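## Task

Using the load map white 6 -> well D7 of tube carrier TC (any load-map vial not already in TC is waiting in vial rack R1): first take every vial sitting in TC that is not on the map and put it in an empty well of R1; then, unless white 6 is already in D7, place it there; then carry TC from transfer nest N1 to raised nest N2 so it lies flat inside N2's locators with TC's well A1 at the N2 corner labelled A1; finally return forceps T1 to holder H1 with both tips in one slot and H1 upright and flat on its base. Every vial you relocate must stand upright on the bottom of its well, every vial you leave alone must still stand upright in its original well, and R1 must remain seated in its nest. Nothing may rely on the robot holding it at the end: release everything and pull the grippers away.

## Robot and tools

ROBOT AND FRAME. Two arms, left_arm and right_arm, each with a parallel gripper. Poses in results use one scene frame: origin on the table top midway between the arms, +z up, +x outward over the table, left_arm on the +y side (the names are not image sides). Positions are in metres, orientations as quaternions w,x,y,z. A gripper's fingers extend along its own +z and close along its own y; the reported position is the point between the pads, roughly 1 cm short of the fingertips. Reported hand positions can be slightly wrong, more so at long reach. Joint limits (rad, base to hand): waist -2.618..3.054, shoulder 0..3.142, elbow 0..3.142, wrist pitch -1.571..1.571, wrist yaw -1.571..1.571, wrist roll -2.094..2.094.

LABWARE. N1 sits between the arms, N2 on the right arm's side. Vials are identified by cap colour plus the digit on the cap (a bar under the digit marks its bottom). Well labels (row letters, column numbers, a triangle at A1) are printed on top of R1 and TC. Vials are lifted by their caps using forceps T1, which live in holder H1. Occasionally a held part gets tugged or a loose item gets nudged.

THE 14-NUMBER ROW. Every motion command is one flat list of 14 numbers, each in [-1, 1]: left_arm dx, dy, dz, rx, ry, rz, opening, then right_arm dx, dy, dz, rx, ry, rz, opening. Always send all 14, even if one arm should stay still. dx..rz are an offset, not a pose: expressed in that gripper's own axes and counted from the gripper's pose in the most recent result that showed it (if none yet in this scene, or for the second and later calls within one reply, from where the gripper actually is when the command begins). Scale: 1.0 = 0.6 m of travel or 180 degrees; rx, ry, rz form a single rotation vector. Opening is absolute, not an offset: +1 fully open (0.094 m), -1 closed. Because offsets start from a measured pose, repeating a small offset against a rigid object does not press harder, but against something yielding it goes further. All-zero offsets are not a pause; they pull the hand back to the reference pose.

TOOLS.
- execute_actions {actions, pictures}: actions is a list with at most one item. Empty list: just returns the state (with pictures). Action: {rows: 1..15 rows of 14 numbers, steps: 10..15}, each row used for one control step of 1/30 s; the last row repeats if rows run out. Every row is measured from the same reference pose, not from the row before. Wait: {steps: up to 300} sends nothing and returns after that many steps since the last result (your reply time counts). pictures true forces camera images.
- move {target, speed}: target is one 14-number row as above; each gripper travels in a straight line to it, both ending together, taking 0.5 to 10 s (cut off at 10 s). speed is the top path speed in m/s, 0.002 to 0.5, default 0.25; turning allowed up to twice that in rad/s. Openings are applied at the start. Paths ignore obstacles and the other arm; grippers can lag, drift and overshoot speed near full extension. Faster contact hits harder; a target set deeper past contact pushes harder.
- wait {seconds 0..10}: lets time pass, sends nothing.
- zoom_image {camera, region [x0,y0,x1,y1]}: pixel box (top-left origin), at most 504x504, from the latest image of cam_head_left, cam_head_right, cam_high, cam_low (672x504) or cam_left_wrist, cam_right_wrist (616x616, fisheye).
- finished_scene {scene}: ends the current scene by its number, irreversible, and reports success plus the next task.

RESULTS. The state line lists left_arm | right_arm poses. grip_measured is the finger opening on the command scale (readings may be off by about 1 mm); to hold something, command about 0.03 below grip_measured (less for a gentler grip). Joint positions end with the measured opening in metres; joint torques are noisy and never zero. A move adds a 'move:' line: done, off_target, moving, held or fault, plus limits=paced (pose clipped) or limits=held (some steps blocked; the arm may then jump faster), and each gripper's distance to its target. HELD flags steps whose row was partly or fully withheld; 'pose unreachable' means the clearance check altered or blocked an arm's command; 'too close' treats mounting plates and the frame half behind an arm as part of it. 'Hand target' shows where the controller is driving each gripper. FAULT, MOTOR HOT (from 75 °C) and OVER-TEMPERATURE FAULT report stops; at 90 °C an arm halts 10 s, at 100 °C it goes limp and falls.

BEHAVIOUR. Each step the command is clipped to 70 mm and 16 degrees from the measured pose; position wins over orientation when both cannot be met. Actions report 10 steps before they finish; those steps run while you compose the next reply. Arms tend to end a centimetre or more low and sink under repeated zero offsets: to hold an arm, send the correction back to its desired pose in a reply's first call and zeros after, aiming higher if it still sags.

AVOID. Knocking anything off the table, arms colliding or pressing on each other, fast or deep pushes into objects, drops and slips, and holding loads long enough to overheat motors.

Each tool is called after "Emit:" in YAML: its name, and indented under it one key for each argument.

## Session

I'll start by looking at the current state.

Emit:
execute_actions:
  actions: []

Scene clock: 0.00 s of 18600.00 s.
left_arm: end_effector_position=(+0.2915, +0.7737, +0.1497) grip_measured=+1.000 end_effector_quat_wxyz=(+0.549, -0.575, +0.323, +0.514) | right_arm: end_effector_position=(+0.3016, -0.4457, +0.1474) grip_measured=+1.000 end_effector_quat_wxyz=(+0.141, +0.840, +0.433, +0.295)
Joint positions: left_arm=[ 0.644  2.443  1.376  1.408 -1.169  0.009  0.094] | right_arm=[-0.946  1.511  1.144 -0.734 -0.491  1.471  0.094]
Joint velocities: left_arm=[ 0.007 -0.022 -0.007 -0.051 -0.066 -0.051  0.   ] | right_arm=[ 0.012 -0.002 -0.002 -0.007 -0.007 -0.066  0.   ]
Joint torques (N m, as the arm reports them, + toward a larger angle): no reading
Hand target (left_arm): +0.293, +0.774, +0.155; +0.551, -0.573, +0.323, +0.513
Hand target (right_arm): +0.300, -0.444, +0.148; +0.139, +0.840, +0.434, +0.294

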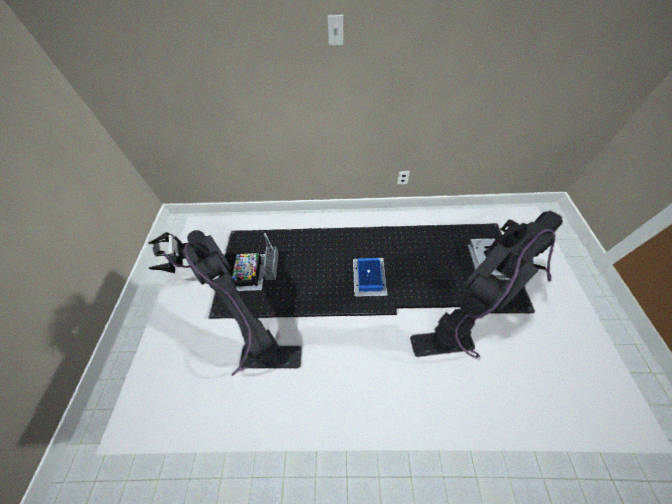

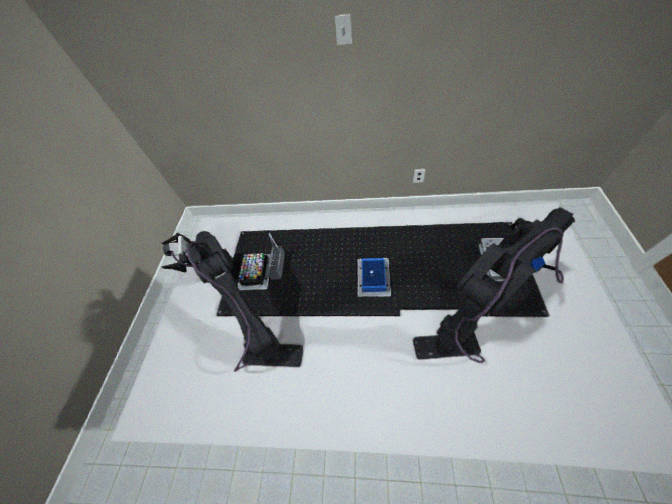

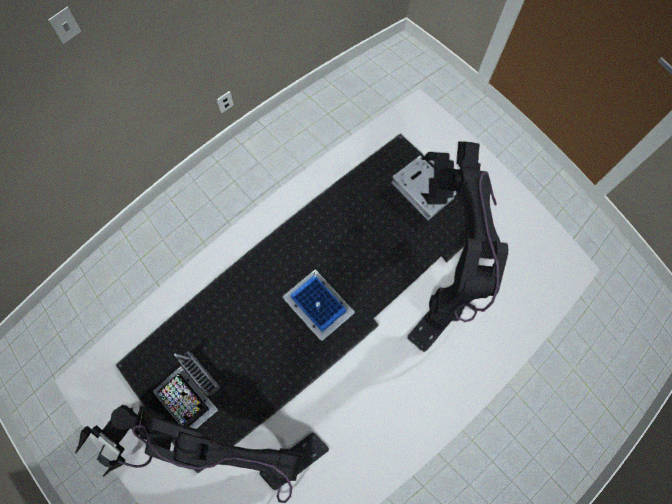

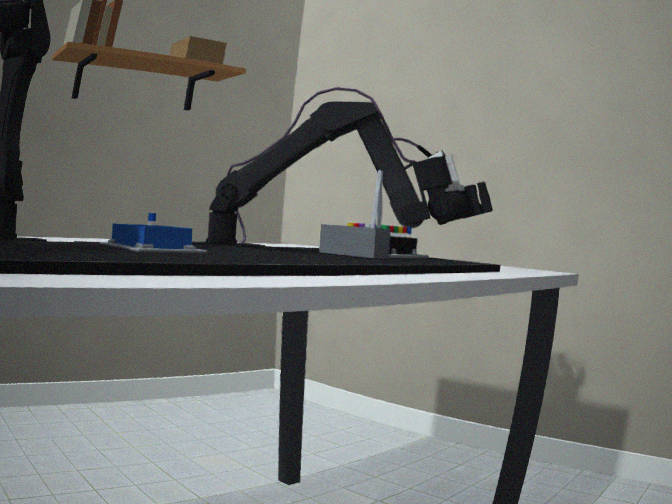

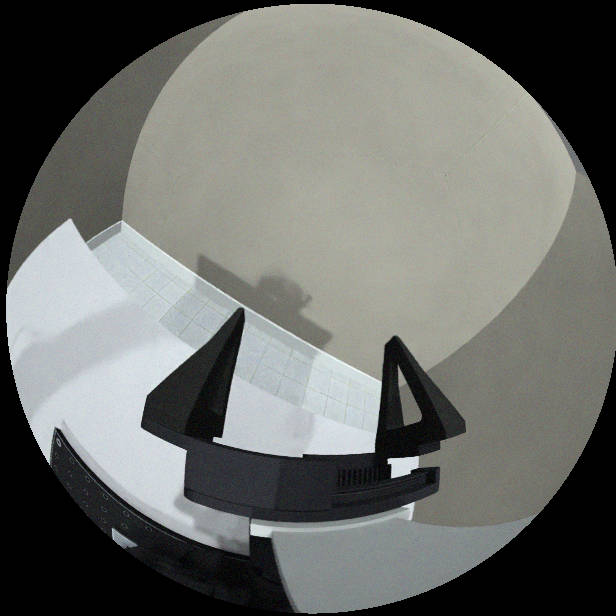

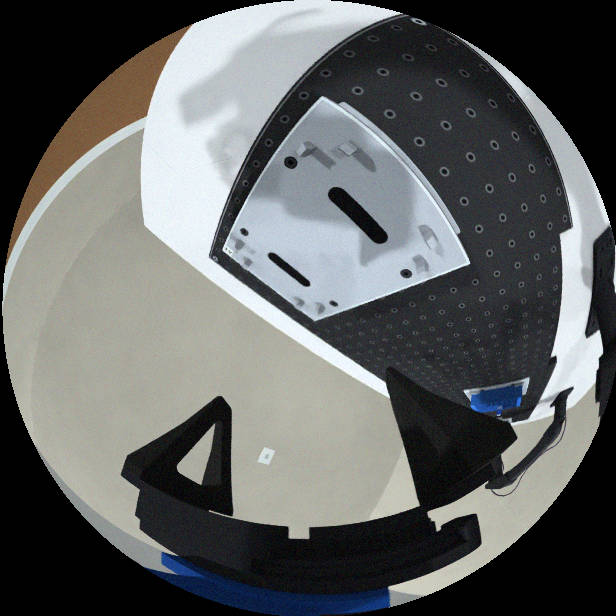

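Emit:
zoom_image:
  camera: "cam_high"
  region: [130, 330, 250, 450]

Emit:
zoom_image:
  camera: "cam_high"
  region: [270, 255, 370, 355]

Emit:
zoom_image:
  camera: "cam_low"
  region: [90, 150, 450, 290]

Emit:
zoom_image:
  camera: "cam_head_left"
  region: [200, 215, 410, 320]

Region (130, 330, 250, 450) of cam_high's 672x504 image, scaled by 4.200, with more detail than that image has.

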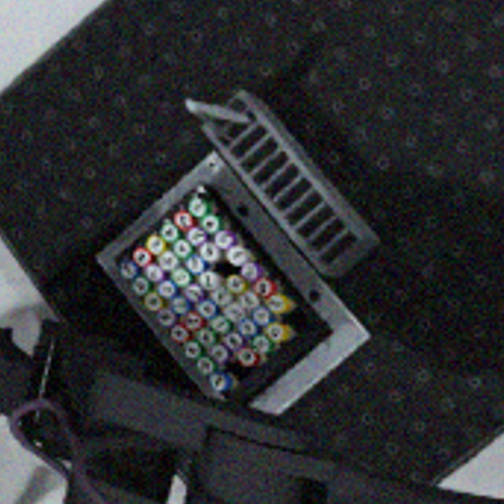

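Region (270, 255, 370, 355) of cam_high's 672x504 image, scaled by 5.040, with more detail than that image has.

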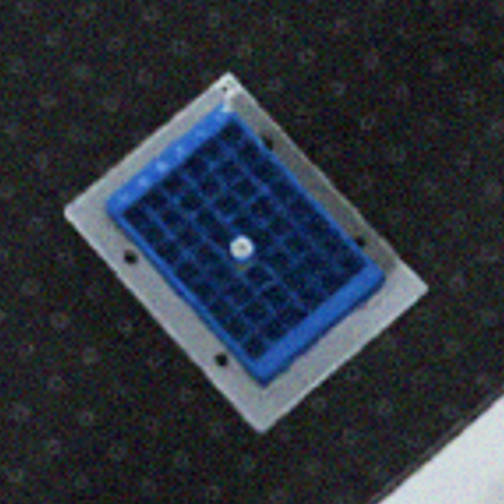

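Region (90, 150, 450, 290) of cam_low's 672x504 image, scaled by 1.400, with more detail than that image has.

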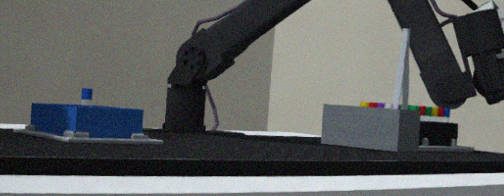

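Region (200, 215, 410, 320) of cam_head_left's 672x504 image, scaled by 2.400, with more detail than that image has.

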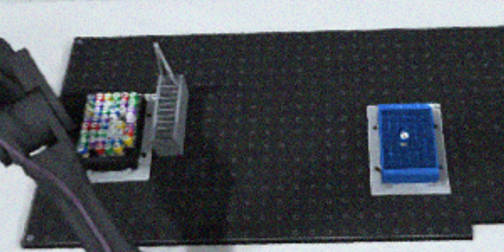

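Emit:
move:
  target: [-0.1952, 0.0382, -0.4275, 0.4294, 0.4586, 0.4803, 1, 0.0375, 0.091, -0.1223, 0.234, 0.1118, -0.6663, 1]
  speed: 0.25

Scene clock: 11.37 s of 18600.00 s.
left_arm: end_effector_position=(+0.2997, +0.5077, +0.2090) grip_measured=+1.000 end_effector_quat_wxyz=(+0.056, +0.004, +0.998, +0.040) | right_arm: end_effector_position=(+0.2989, -0.4642, +0.2292) grip_measured=+1.000 end_effector_quat_wxyz=(+0.074, +0.009, +0.996, -0.053)
Joint positions: left_arm=[ 0.484  1.923  2.042 -1.553 -0.021  0.472  0.094] | right_arm=[-0.761  1.884  2.067 -1.572 -0.003 -0.635  0.094]
Joint velocities: left_arm=[ 0.012 -0.027 -0.012  0.051 -0.022  0.037  0.   ] | right_arm=[ 0.007  0.012 -0.002  0.051 -0.037 -0.066  0.   ]
Joint torques (N m, as the arm reports them, + toward a larger angle): left_arm=[-0.44 -9.46  5.65  0.46  0.2   0.09] | right_arm=[  1.14 -12.5    8.6    0.54   0.06  -0.08]
Hand target (left_arm): +0.298, +0.501, +0.218; +0.065, +0.012, +0.997, +0.037
Hand target (right_arm): +0.299, -0.461, +0.242; +0.084, -0.001, +0.994, -0.067
Off the commanded pose (left_arm): 0.014 m, 8 deg.
Off the commanded pose (right_arm): 0.012 m, 10 deg.
joint sent to its limit (left arm) — the command would take joint 4 (wrist pitch) past its lower limit, so that joint was sent only as far as its limit.
joint sent to its limit (right arm) — the command would take joint 4 (wrist pitch) past its lower limit, so that joint was sent only as far as its limit.
Kept back: nothing.
After step 90, 2.80 s passed at rest.
move: off_target (left_arm, right_arm)

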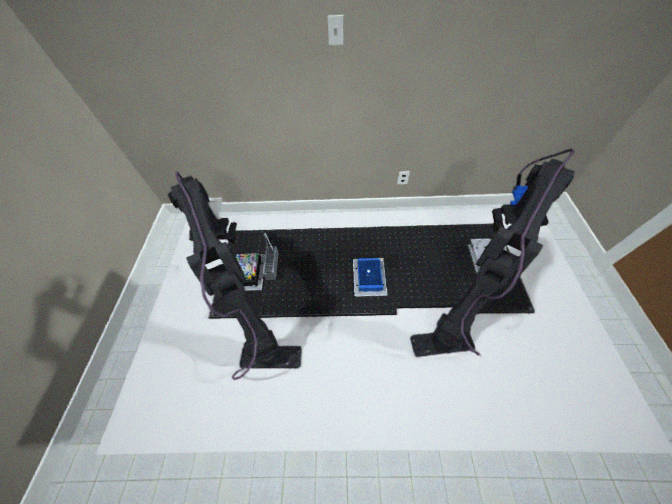

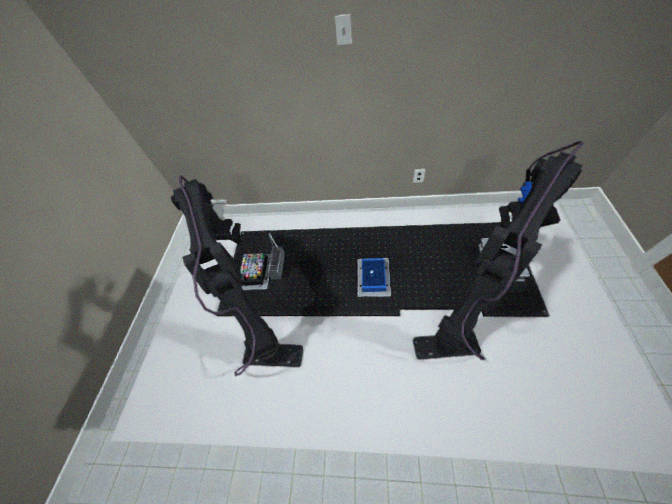

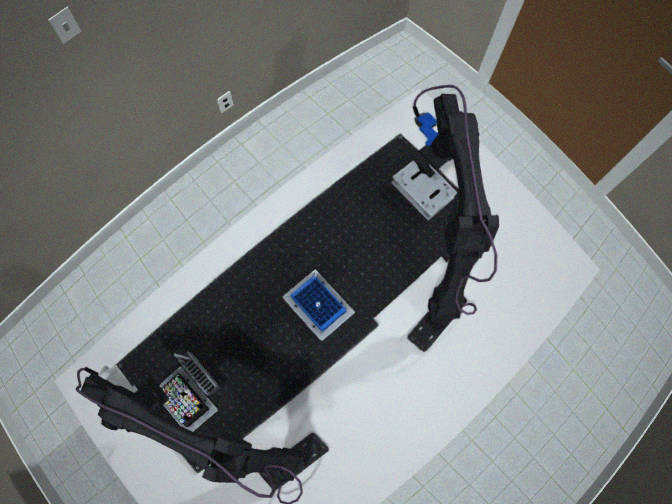

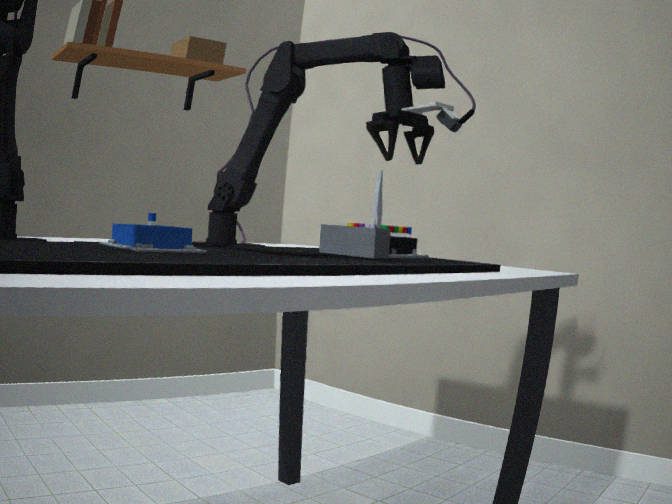

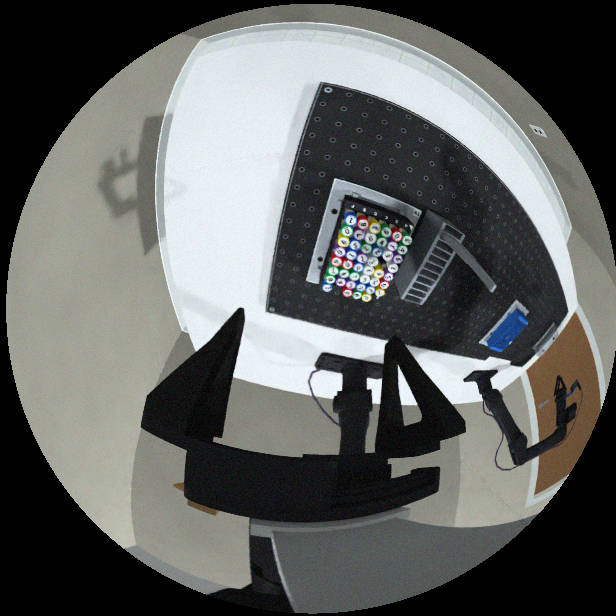

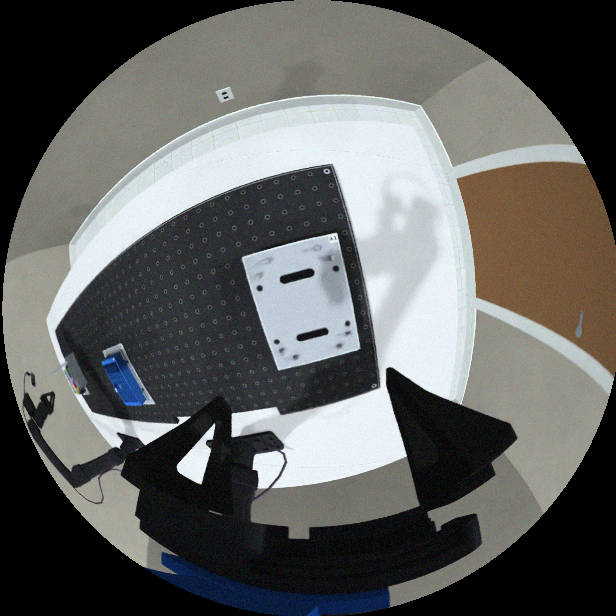

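Emit:
zoom_image:
  camera: "cam_left_wrist"
  region: [295, 170, 435, 310]

Emit:
zoom_image:
  camera: "cam_left_wrist"
  region: [385, 190, 515, 320]

Emit:
zoom_image:
  camera: "cam_right_wrist"
  region: [225, 215, 385, 385]

Emit:
zoom_image:
  camera: "cam_low"
  region: [300, 90, 480, 270]

Region (295, 170, 435, 310) of cam_left_wrist's 616x616 image, scaled by 3.600, with more detail than that image has.

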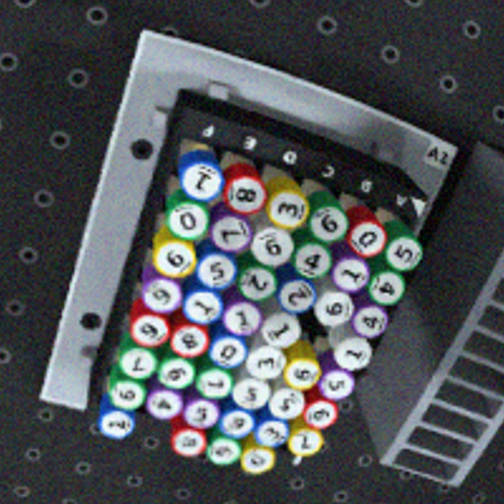

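Region (385, 190, 515, 320) of cam_left_wrist's 616x616 image, scaled by 3.877, with more detail than that image has.

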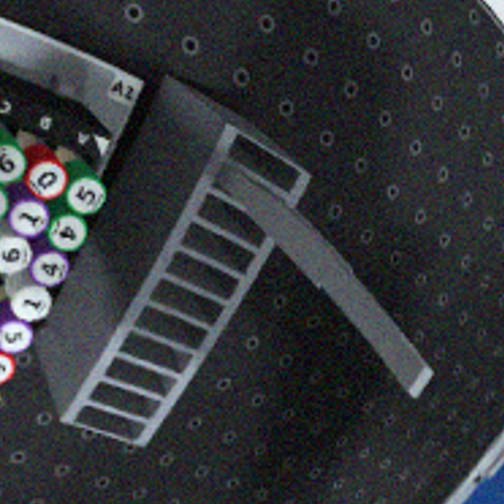

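Region (225, 215, 385, 385) of cam_right_wrist's 616x616 image, scaled by 2.965, with more detail than that image has; it fills the left 474 columns of this view, and the rest is white.

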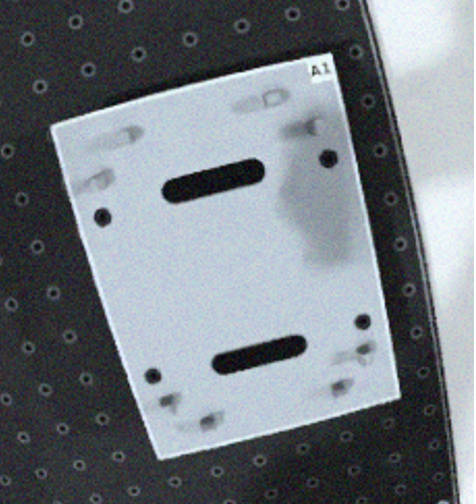

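Region (300, 90, 480, 270) of cam_low's 672x504 image, scaled by 2.800, with more detail than that image has.

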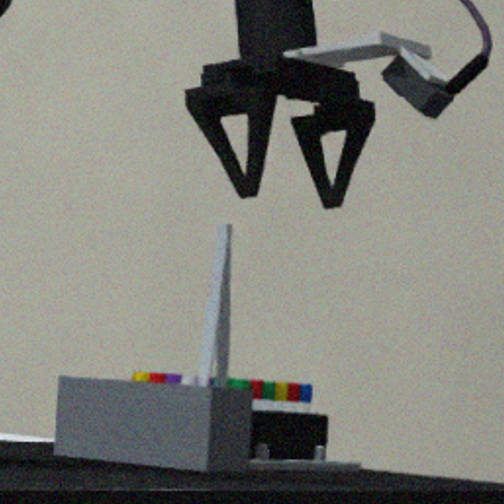

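Emit:
zoom_image:
  camera: "cam_left_wrist"
  region: [345, 215, 415, 285]

Region (345, 215, 415, 285) of cam_left_wrist's 616x616 image, scaled by 7.200, with more detail than that image has.

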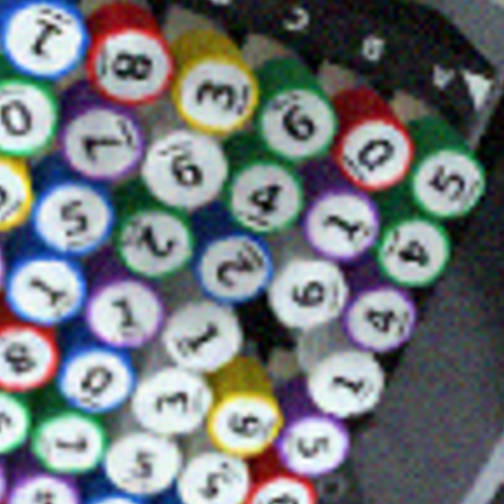

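Emit:
move:
  target: [-0.0057, -0.1768, -0.0407, 0.0241, -0.1309, -0.0092, 1, 0.1005, 0.7425, -0.0092, -0.0338, 0.0472, -0.0057, 1]
  speed: 0.25

Scene clock: 24.67 s of 18600.00 s.
left_arm: end_effector_position=(+0.2993, +0.4043, +0.2204) grip_measured=+1.000 end_effector_quat_wxyz=(+0.244, -0.003, +0.970, +0.005) | right_arm: end_effector_position=(+0.2481, -0.0311, +0.1747) grip_measured=+1.000 end_effector_quat_wxyz=(+0.005, -0.005, +1.000, -0.011)
Joint positions: left_arm=[ 0.282  1.441  1.438 -1.088  0.111  0.225  0.094] | right_arm=[ 0.592  1.788  1.734 -1.523  0.023  0.691  0.094]
Joint velocities: left_arm=[-0.002  0.002 -0.002  0.007 -0.037 -0.051  0.   ] | right_arm=[-0.017  0.002  0.002 -0.11  -0.051  0.066  0.   ]
Joint torques (N m, as the arm reports them, + toward a larger angle): left_arm=[-0.55 -6.23  4.92  1.41  0.22 -0.1 ] | right_arm=[ 0.19 -8.68  8.76  0.2   0.    0.04]
Hand target (left_arm): +0.301, +0.400, +0.226; +0.261, -0.001, +0.965, +0.002
Hand target (right_arm): +0.250, -0.029, +0.177; +0.005, -0.001, +1.000, -0.011
Off the commanded pose (left_arm): 0.006 m, 2 deg.
Off the commanded pose (right_arm): 0.012 m, 1 deg.
Kept back: nothing.
After step 90, 7.90 s passed at rest.
move: off_target (right_arm)

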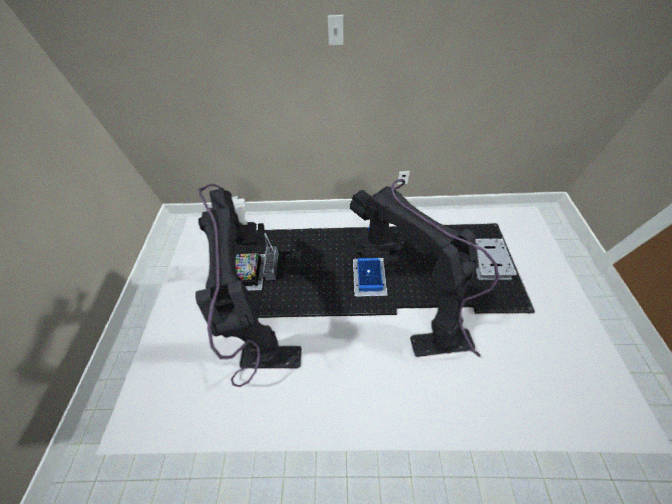

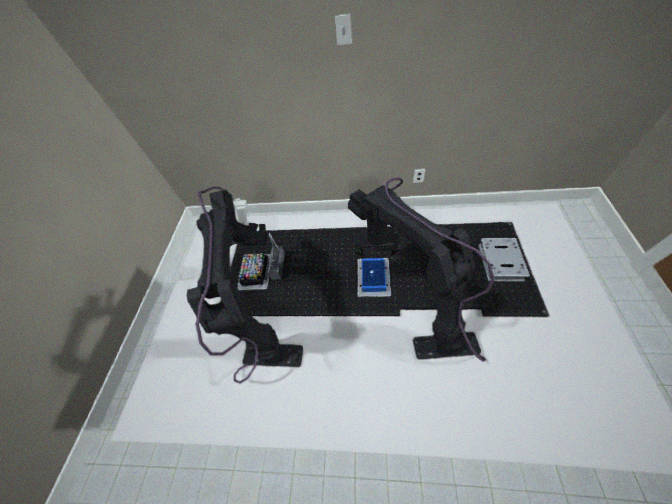

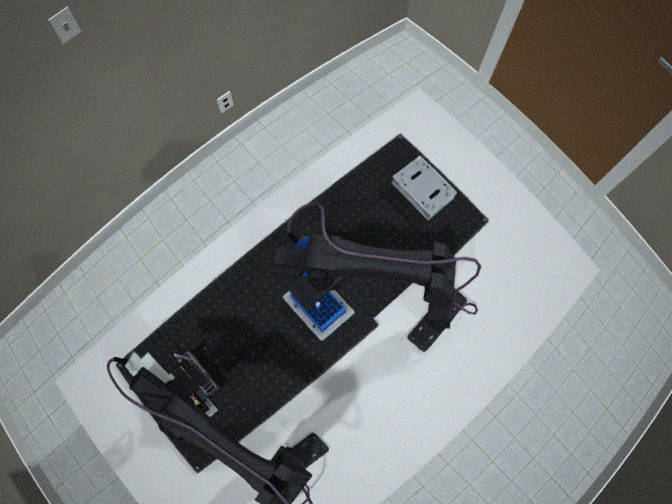

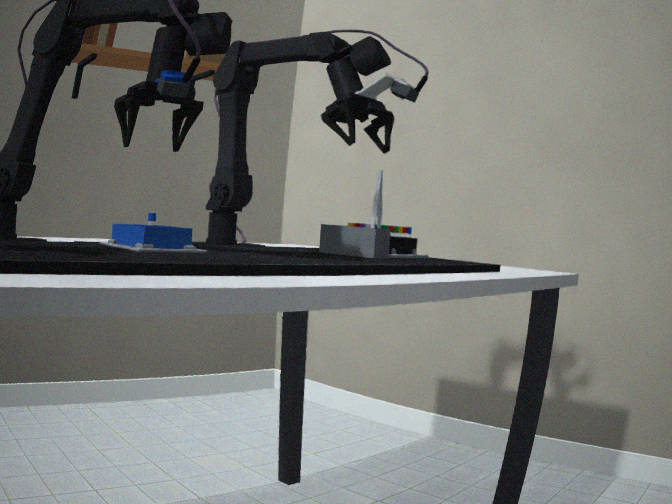

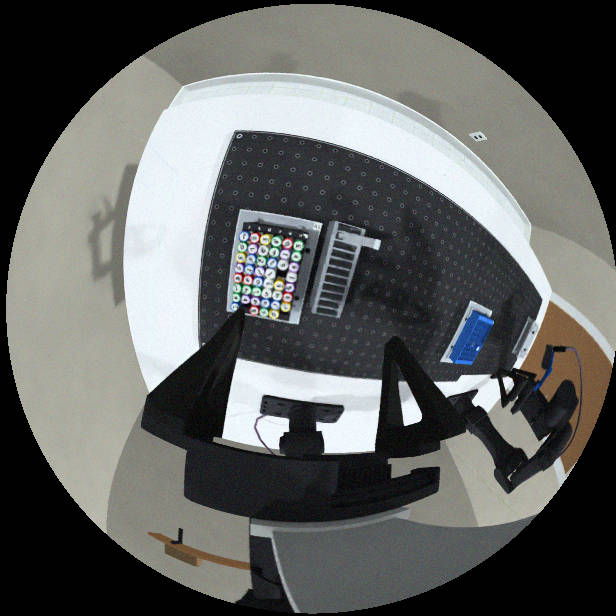

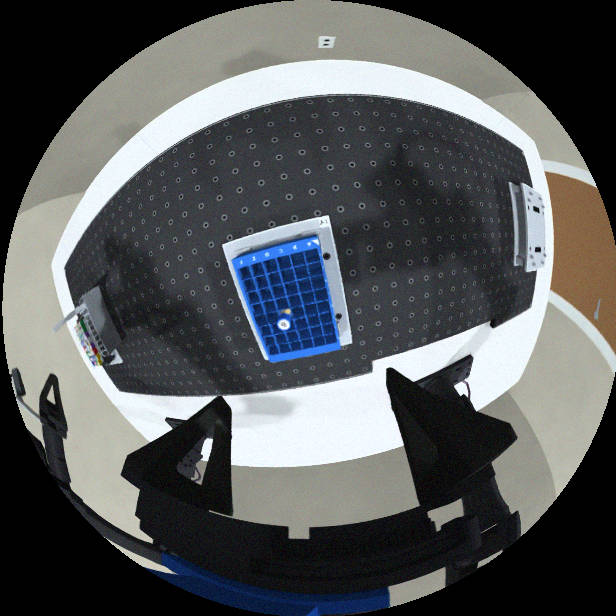

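Emit:
zoom_image:
  camera: "cam_left_wrist"
  region: [215, 190, 395, 335]

Emit:
zoom_image:
  camera: "cam_right_wrist"
  region: [205, 205, 375, 375]

Region (215, 190, 395, 335) of cam_left_wrist's 616x616 image, scaled by 2.800, with more detail than that image has; it fills the top 406 rows of this view, and the rest is white.

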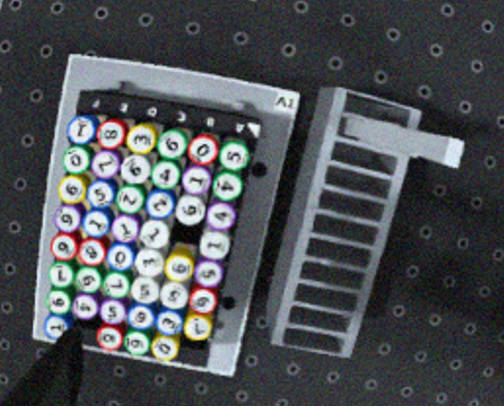

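Region (205, 205, 375, 375) of cam_right_wrist's 616x616 image, scaled by 2.965, with more detail than that image has.

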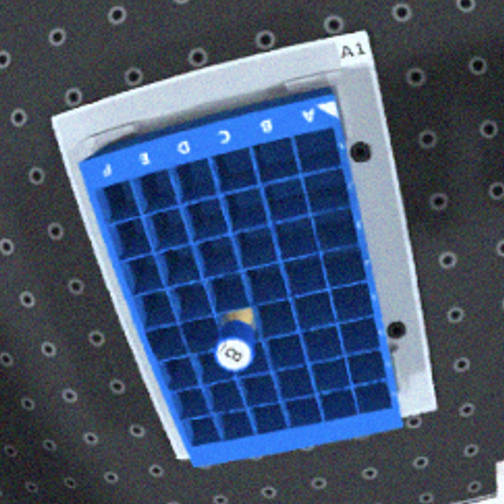

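Emit:
move:
  target: [-0.0577, -0.0667, 0.0775, 0, -0.01, 0, 0.0, 0.0008, -0.262, 0.1308, -0.0946, -0.0905, -0.49, 1]
  speed: 0.25

Scene clock: 37.67 s of 18600.00 s.
left_arm: end_effector_position=(+0.3471, +0.3656, +0.1958) grip_measured=+0.002 end_effector_quat_wxyz=(+0.252, -0.003, +0.968, +0.000) | right_arm: end_effector_position=(+0.2547, -0.1852, +0.1010) grip_measured=+1.000 end_effector_quat_wxyz=(+0.129, -0.699, +0.695, +0.109)
Joint positions: left_arm=[ 0.124  1.558  1.438 -0.944  0.048  0.083  0.047] | right_arm=[-0.141  1.499  1.089 -1.144 -0.338 -1.606  0.094]
Joint velocities: left_arm=[ 0.017 -0.027 -0.002 -0.051 -0.007  0.051  0.001] | right_arm=[-0.022 -0.007  0.007  0.007 -0.022  0.022  0.   ]
Joint torques (N m, as the arm reports them, + toward a larger angle): left_arm=[-0.61 -5.25  5.98  1.45 -0.1  -0.11] | right_arm=[-0.88 -5.26  6.49  0.17 -0.35 -0.08]
Hand target (left_arm): +0.353, +0.365, +0.196; +0.260, -0.004, +0.966, +0.004
Hand target (right_arm): +0.248, -0.184, +0.096; -0.122, +0.695, -0.697, -0.130
Off the commanded pose (left_arm): 0.005 m, 1 deg.
Off the commanded pose (right_arm): 0.007 m, 2 deg.
Kept back: nothing.
After step 90, 6.17 s passed at rest.
move: done

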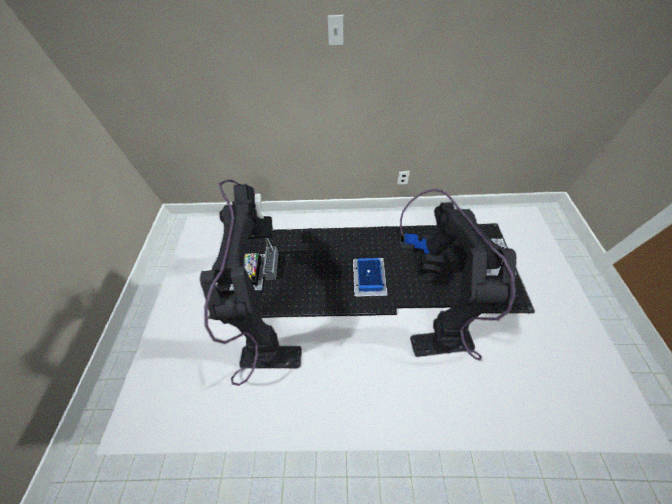

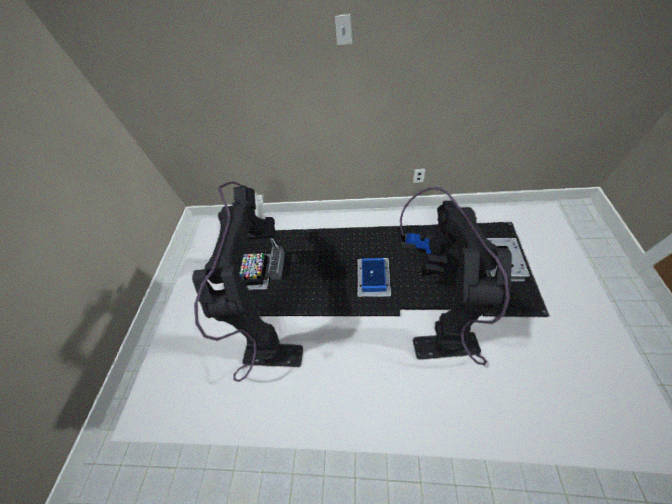

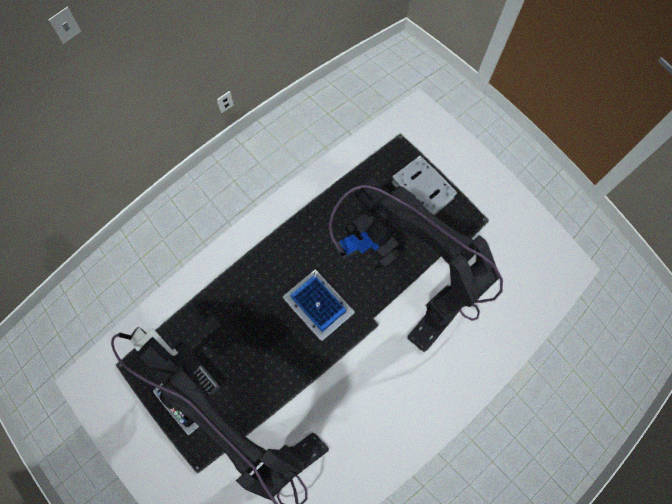

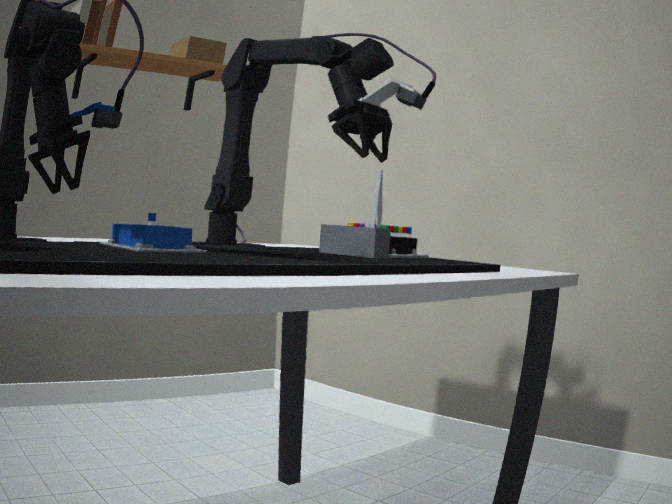

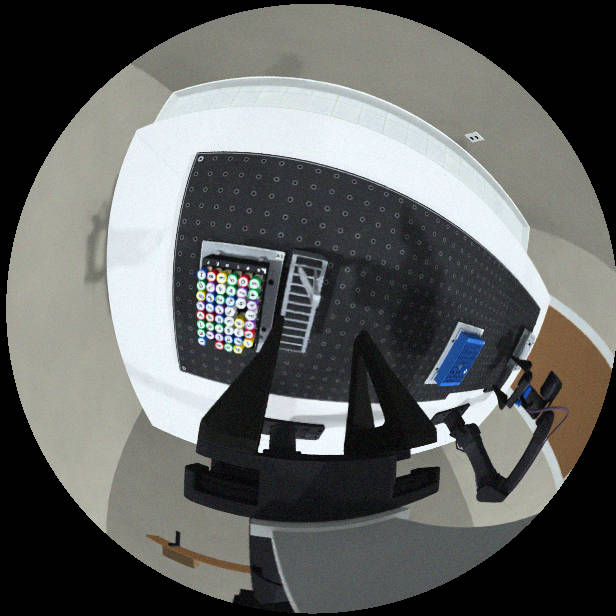

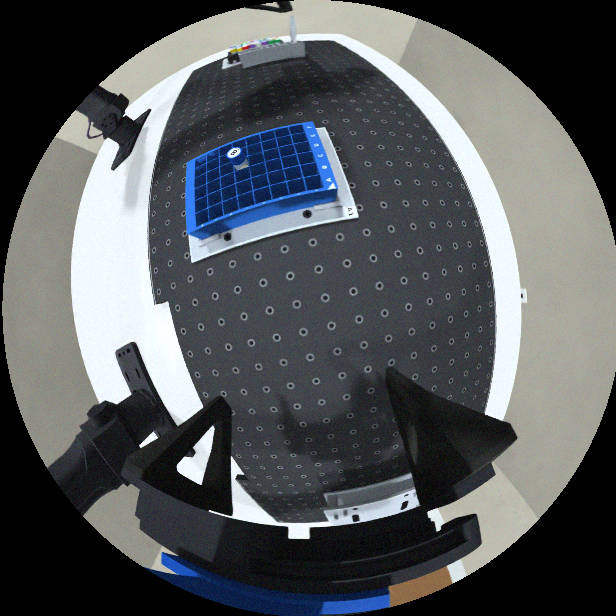

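Emit:
zoom_image:
  camera: "cam_left_wrist"
  region: [255, 235, 385, 365]

Emit:
zoom_image:
  camera: "cam_low"
  region: [310, 90, 450, 270]

Emit:
zoom_image:
  camera: "cam_right_wrist"
  region: [200, 0, 340, 80]

Region (255, 235, 385, 365) of cam_left_wrist's 616x616 image, scaled by 3.877, with more detail than that image has.

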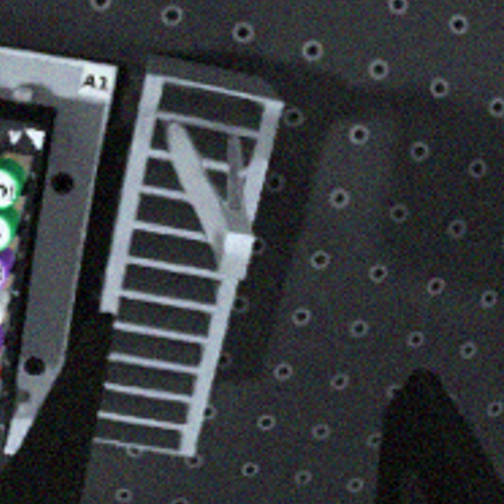

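Region (310, 90, 450, 270) of cam_low's 672x504 image, scaled by 2.800, with more detail than that image has.

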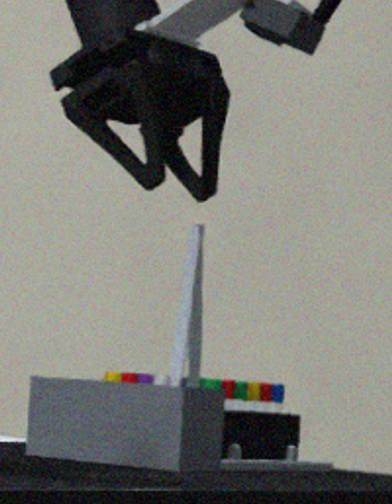

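Region (200, 0, 340, 80) of cam_right_wrist's 616x616 image, scaled by 3.600, with more detail than that image has; it fills the top 288 rows of this view, and the rest is white.

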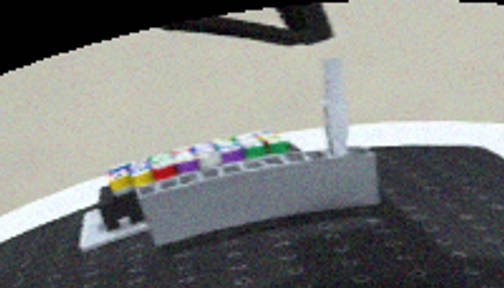

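Emit:
move:
  target: [0.0482, 0.0092, 0.1275, 0, -0.005, 0, 0.0, 0, 0, 0, 0, 0, 0, 1]
  speed: 0.08

Scene clock: 41.00 s of 18600.00 s.
left_arm: end_effector_position=(+0.3561, +0.3679, +0.1162) grip_measured=+0.002 end_effector_quat_wxyz=(+0.253, -0.004, +0.967, +0.001) | right_arm: end_effector_position=(+0.2547, -0.1854, +0.1009) grip_measured=+1.000 end_effector_quat_wxyz=(+0.128, -0.700, +0.694, +0.108)
Joint positions: left_arm=[ 0.127  1.603  1.165 -0.624  0.048  0.084  0.047] | right_arm=[-0.141  1.499  1.089 -1.144 -0.337 -1.608  0.094]
Joint velocities: left_arm=[ 0.007 -0.002 -0.027 -0.007 -0.022  0.051  0.001] | right_arm=[ 0.002  0.002 -0.012  0.007 -0.037 -0.051  0.   ]
Joint torques (N m, as the arm reports them, + toward a larger angle): left_arm=[ 0.68 -5.86  5.31  1.47  0.12  0.08] | right_arm=[ 0.08 -6.79  7.21  0.33 -0.2  -0.01]
Hand target (left_arm): +0.359, +0.370, +0.115; +0.259, -0.003, +0.966, +0.000
Hand target (right_arm): +0.255, -0.185, +0.101; -0.129, +0.699, -0.695, -0.109
Off the commanded pose (left_arm): 0.005 m, 1 deg.
Off the commanded pose (right_arm): 0.000 m, 0 deg.
Kept back: nothing.
move: done

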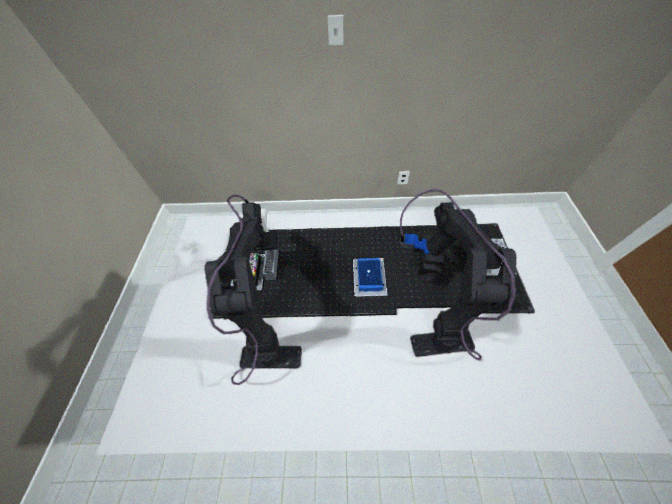

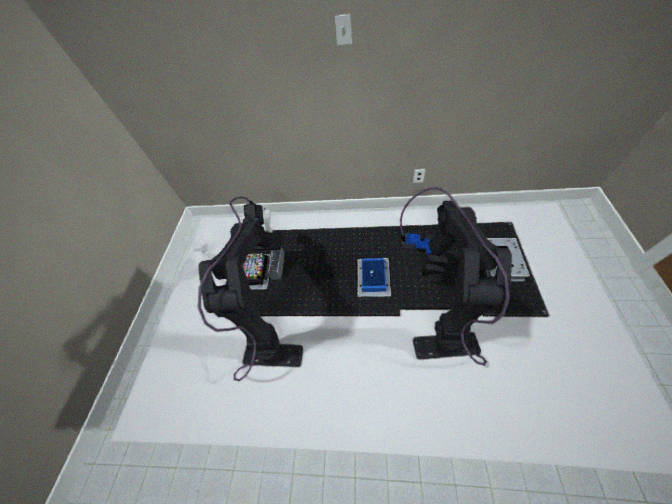

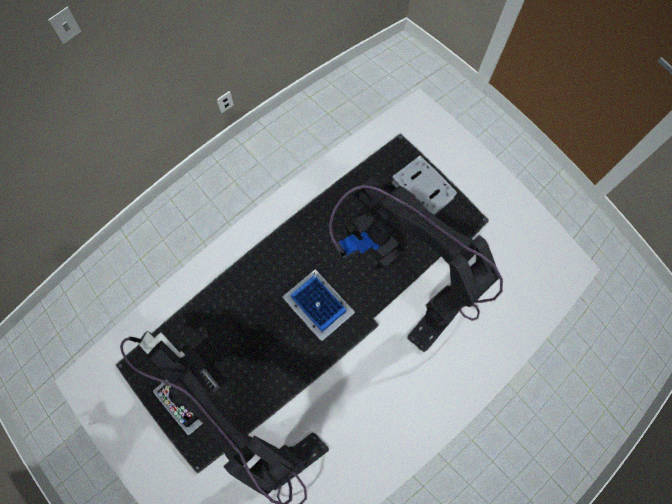

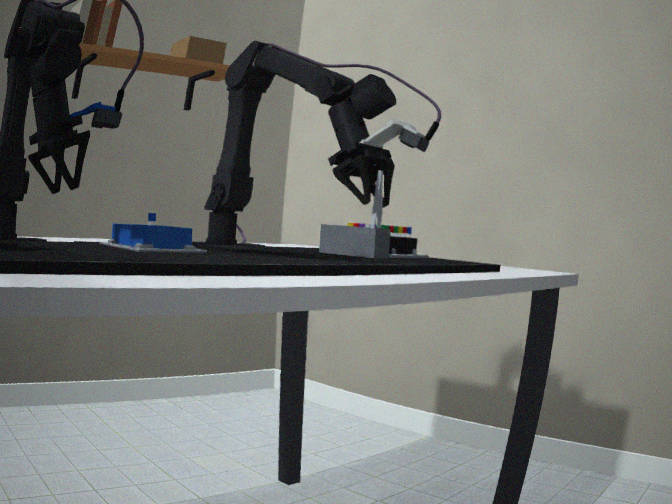

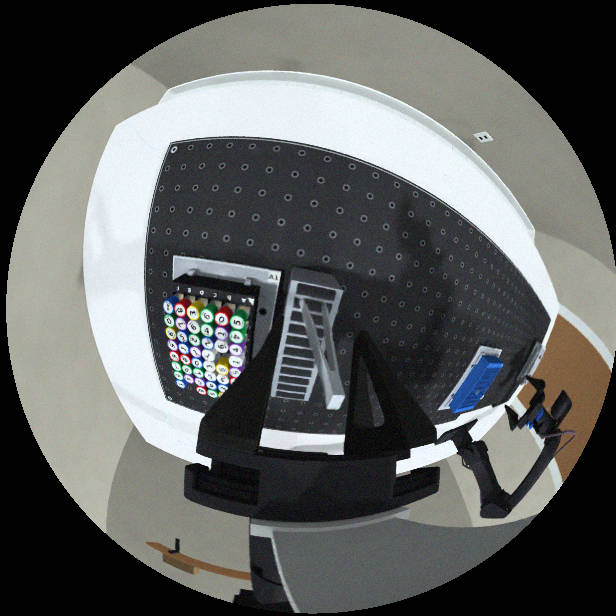

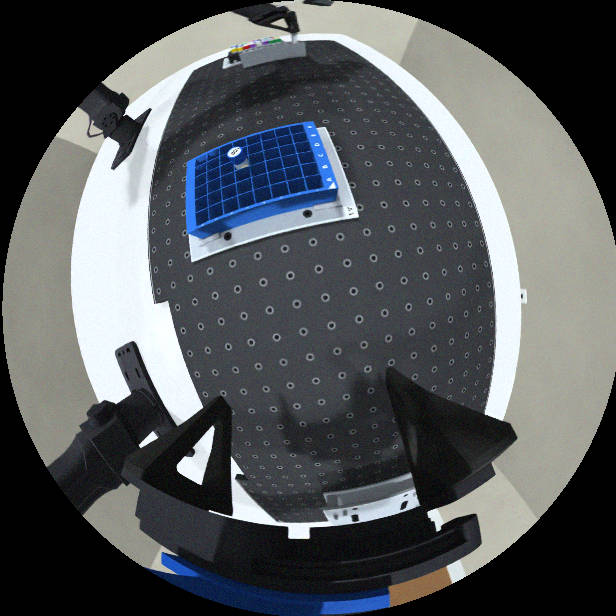

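Emit:
zoom_image:
  camera: "cam_left_wrist"
  region: [250, 255, 410, 435]

Emit:
zoom_image:
  camera: "cam_low"
  region: [310, 110, 450, 270]

Emit:
zoom_image:
  camera: "cam_right_wrist"
  region: [230, 0, 340, 70]

Region (250, 255, 410, 435) of cam_left_wrist's 616x616 image, scaled by 2.800, with more detail than that image has.

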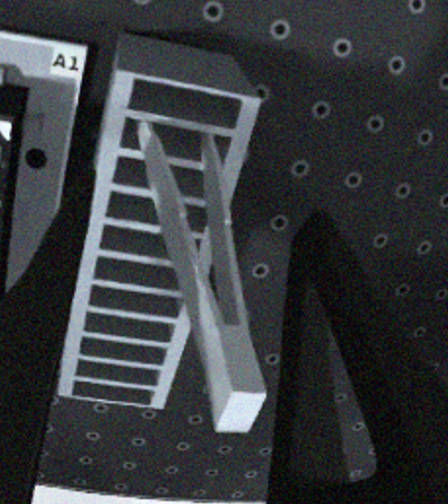

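Region (310, 110, 450, 270) of cam_low's 672x504 image, scaled by 3.150, with more detail than that image has; it fills the left 441 columns of this view, and the rest is white.

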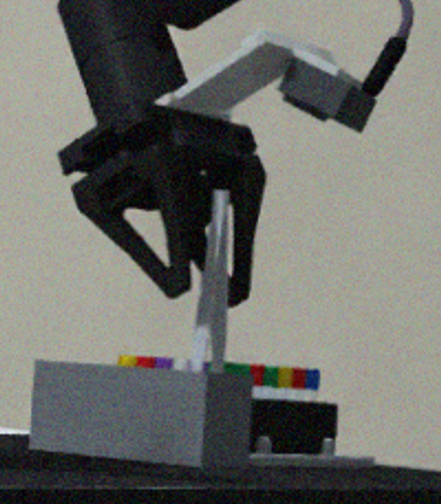

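Region (230, 0, 340, 70) of cam_right_wrist's 616x616 image, scaled by 4.582, with more detail than that image has; it fills the top 321 rows of this view, and the rest is white.

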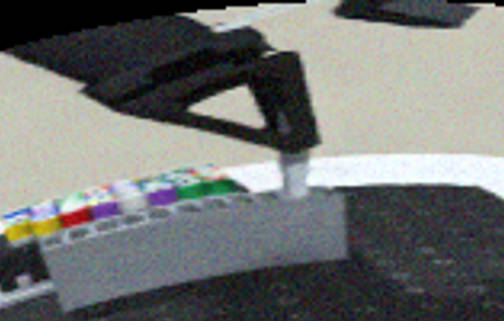

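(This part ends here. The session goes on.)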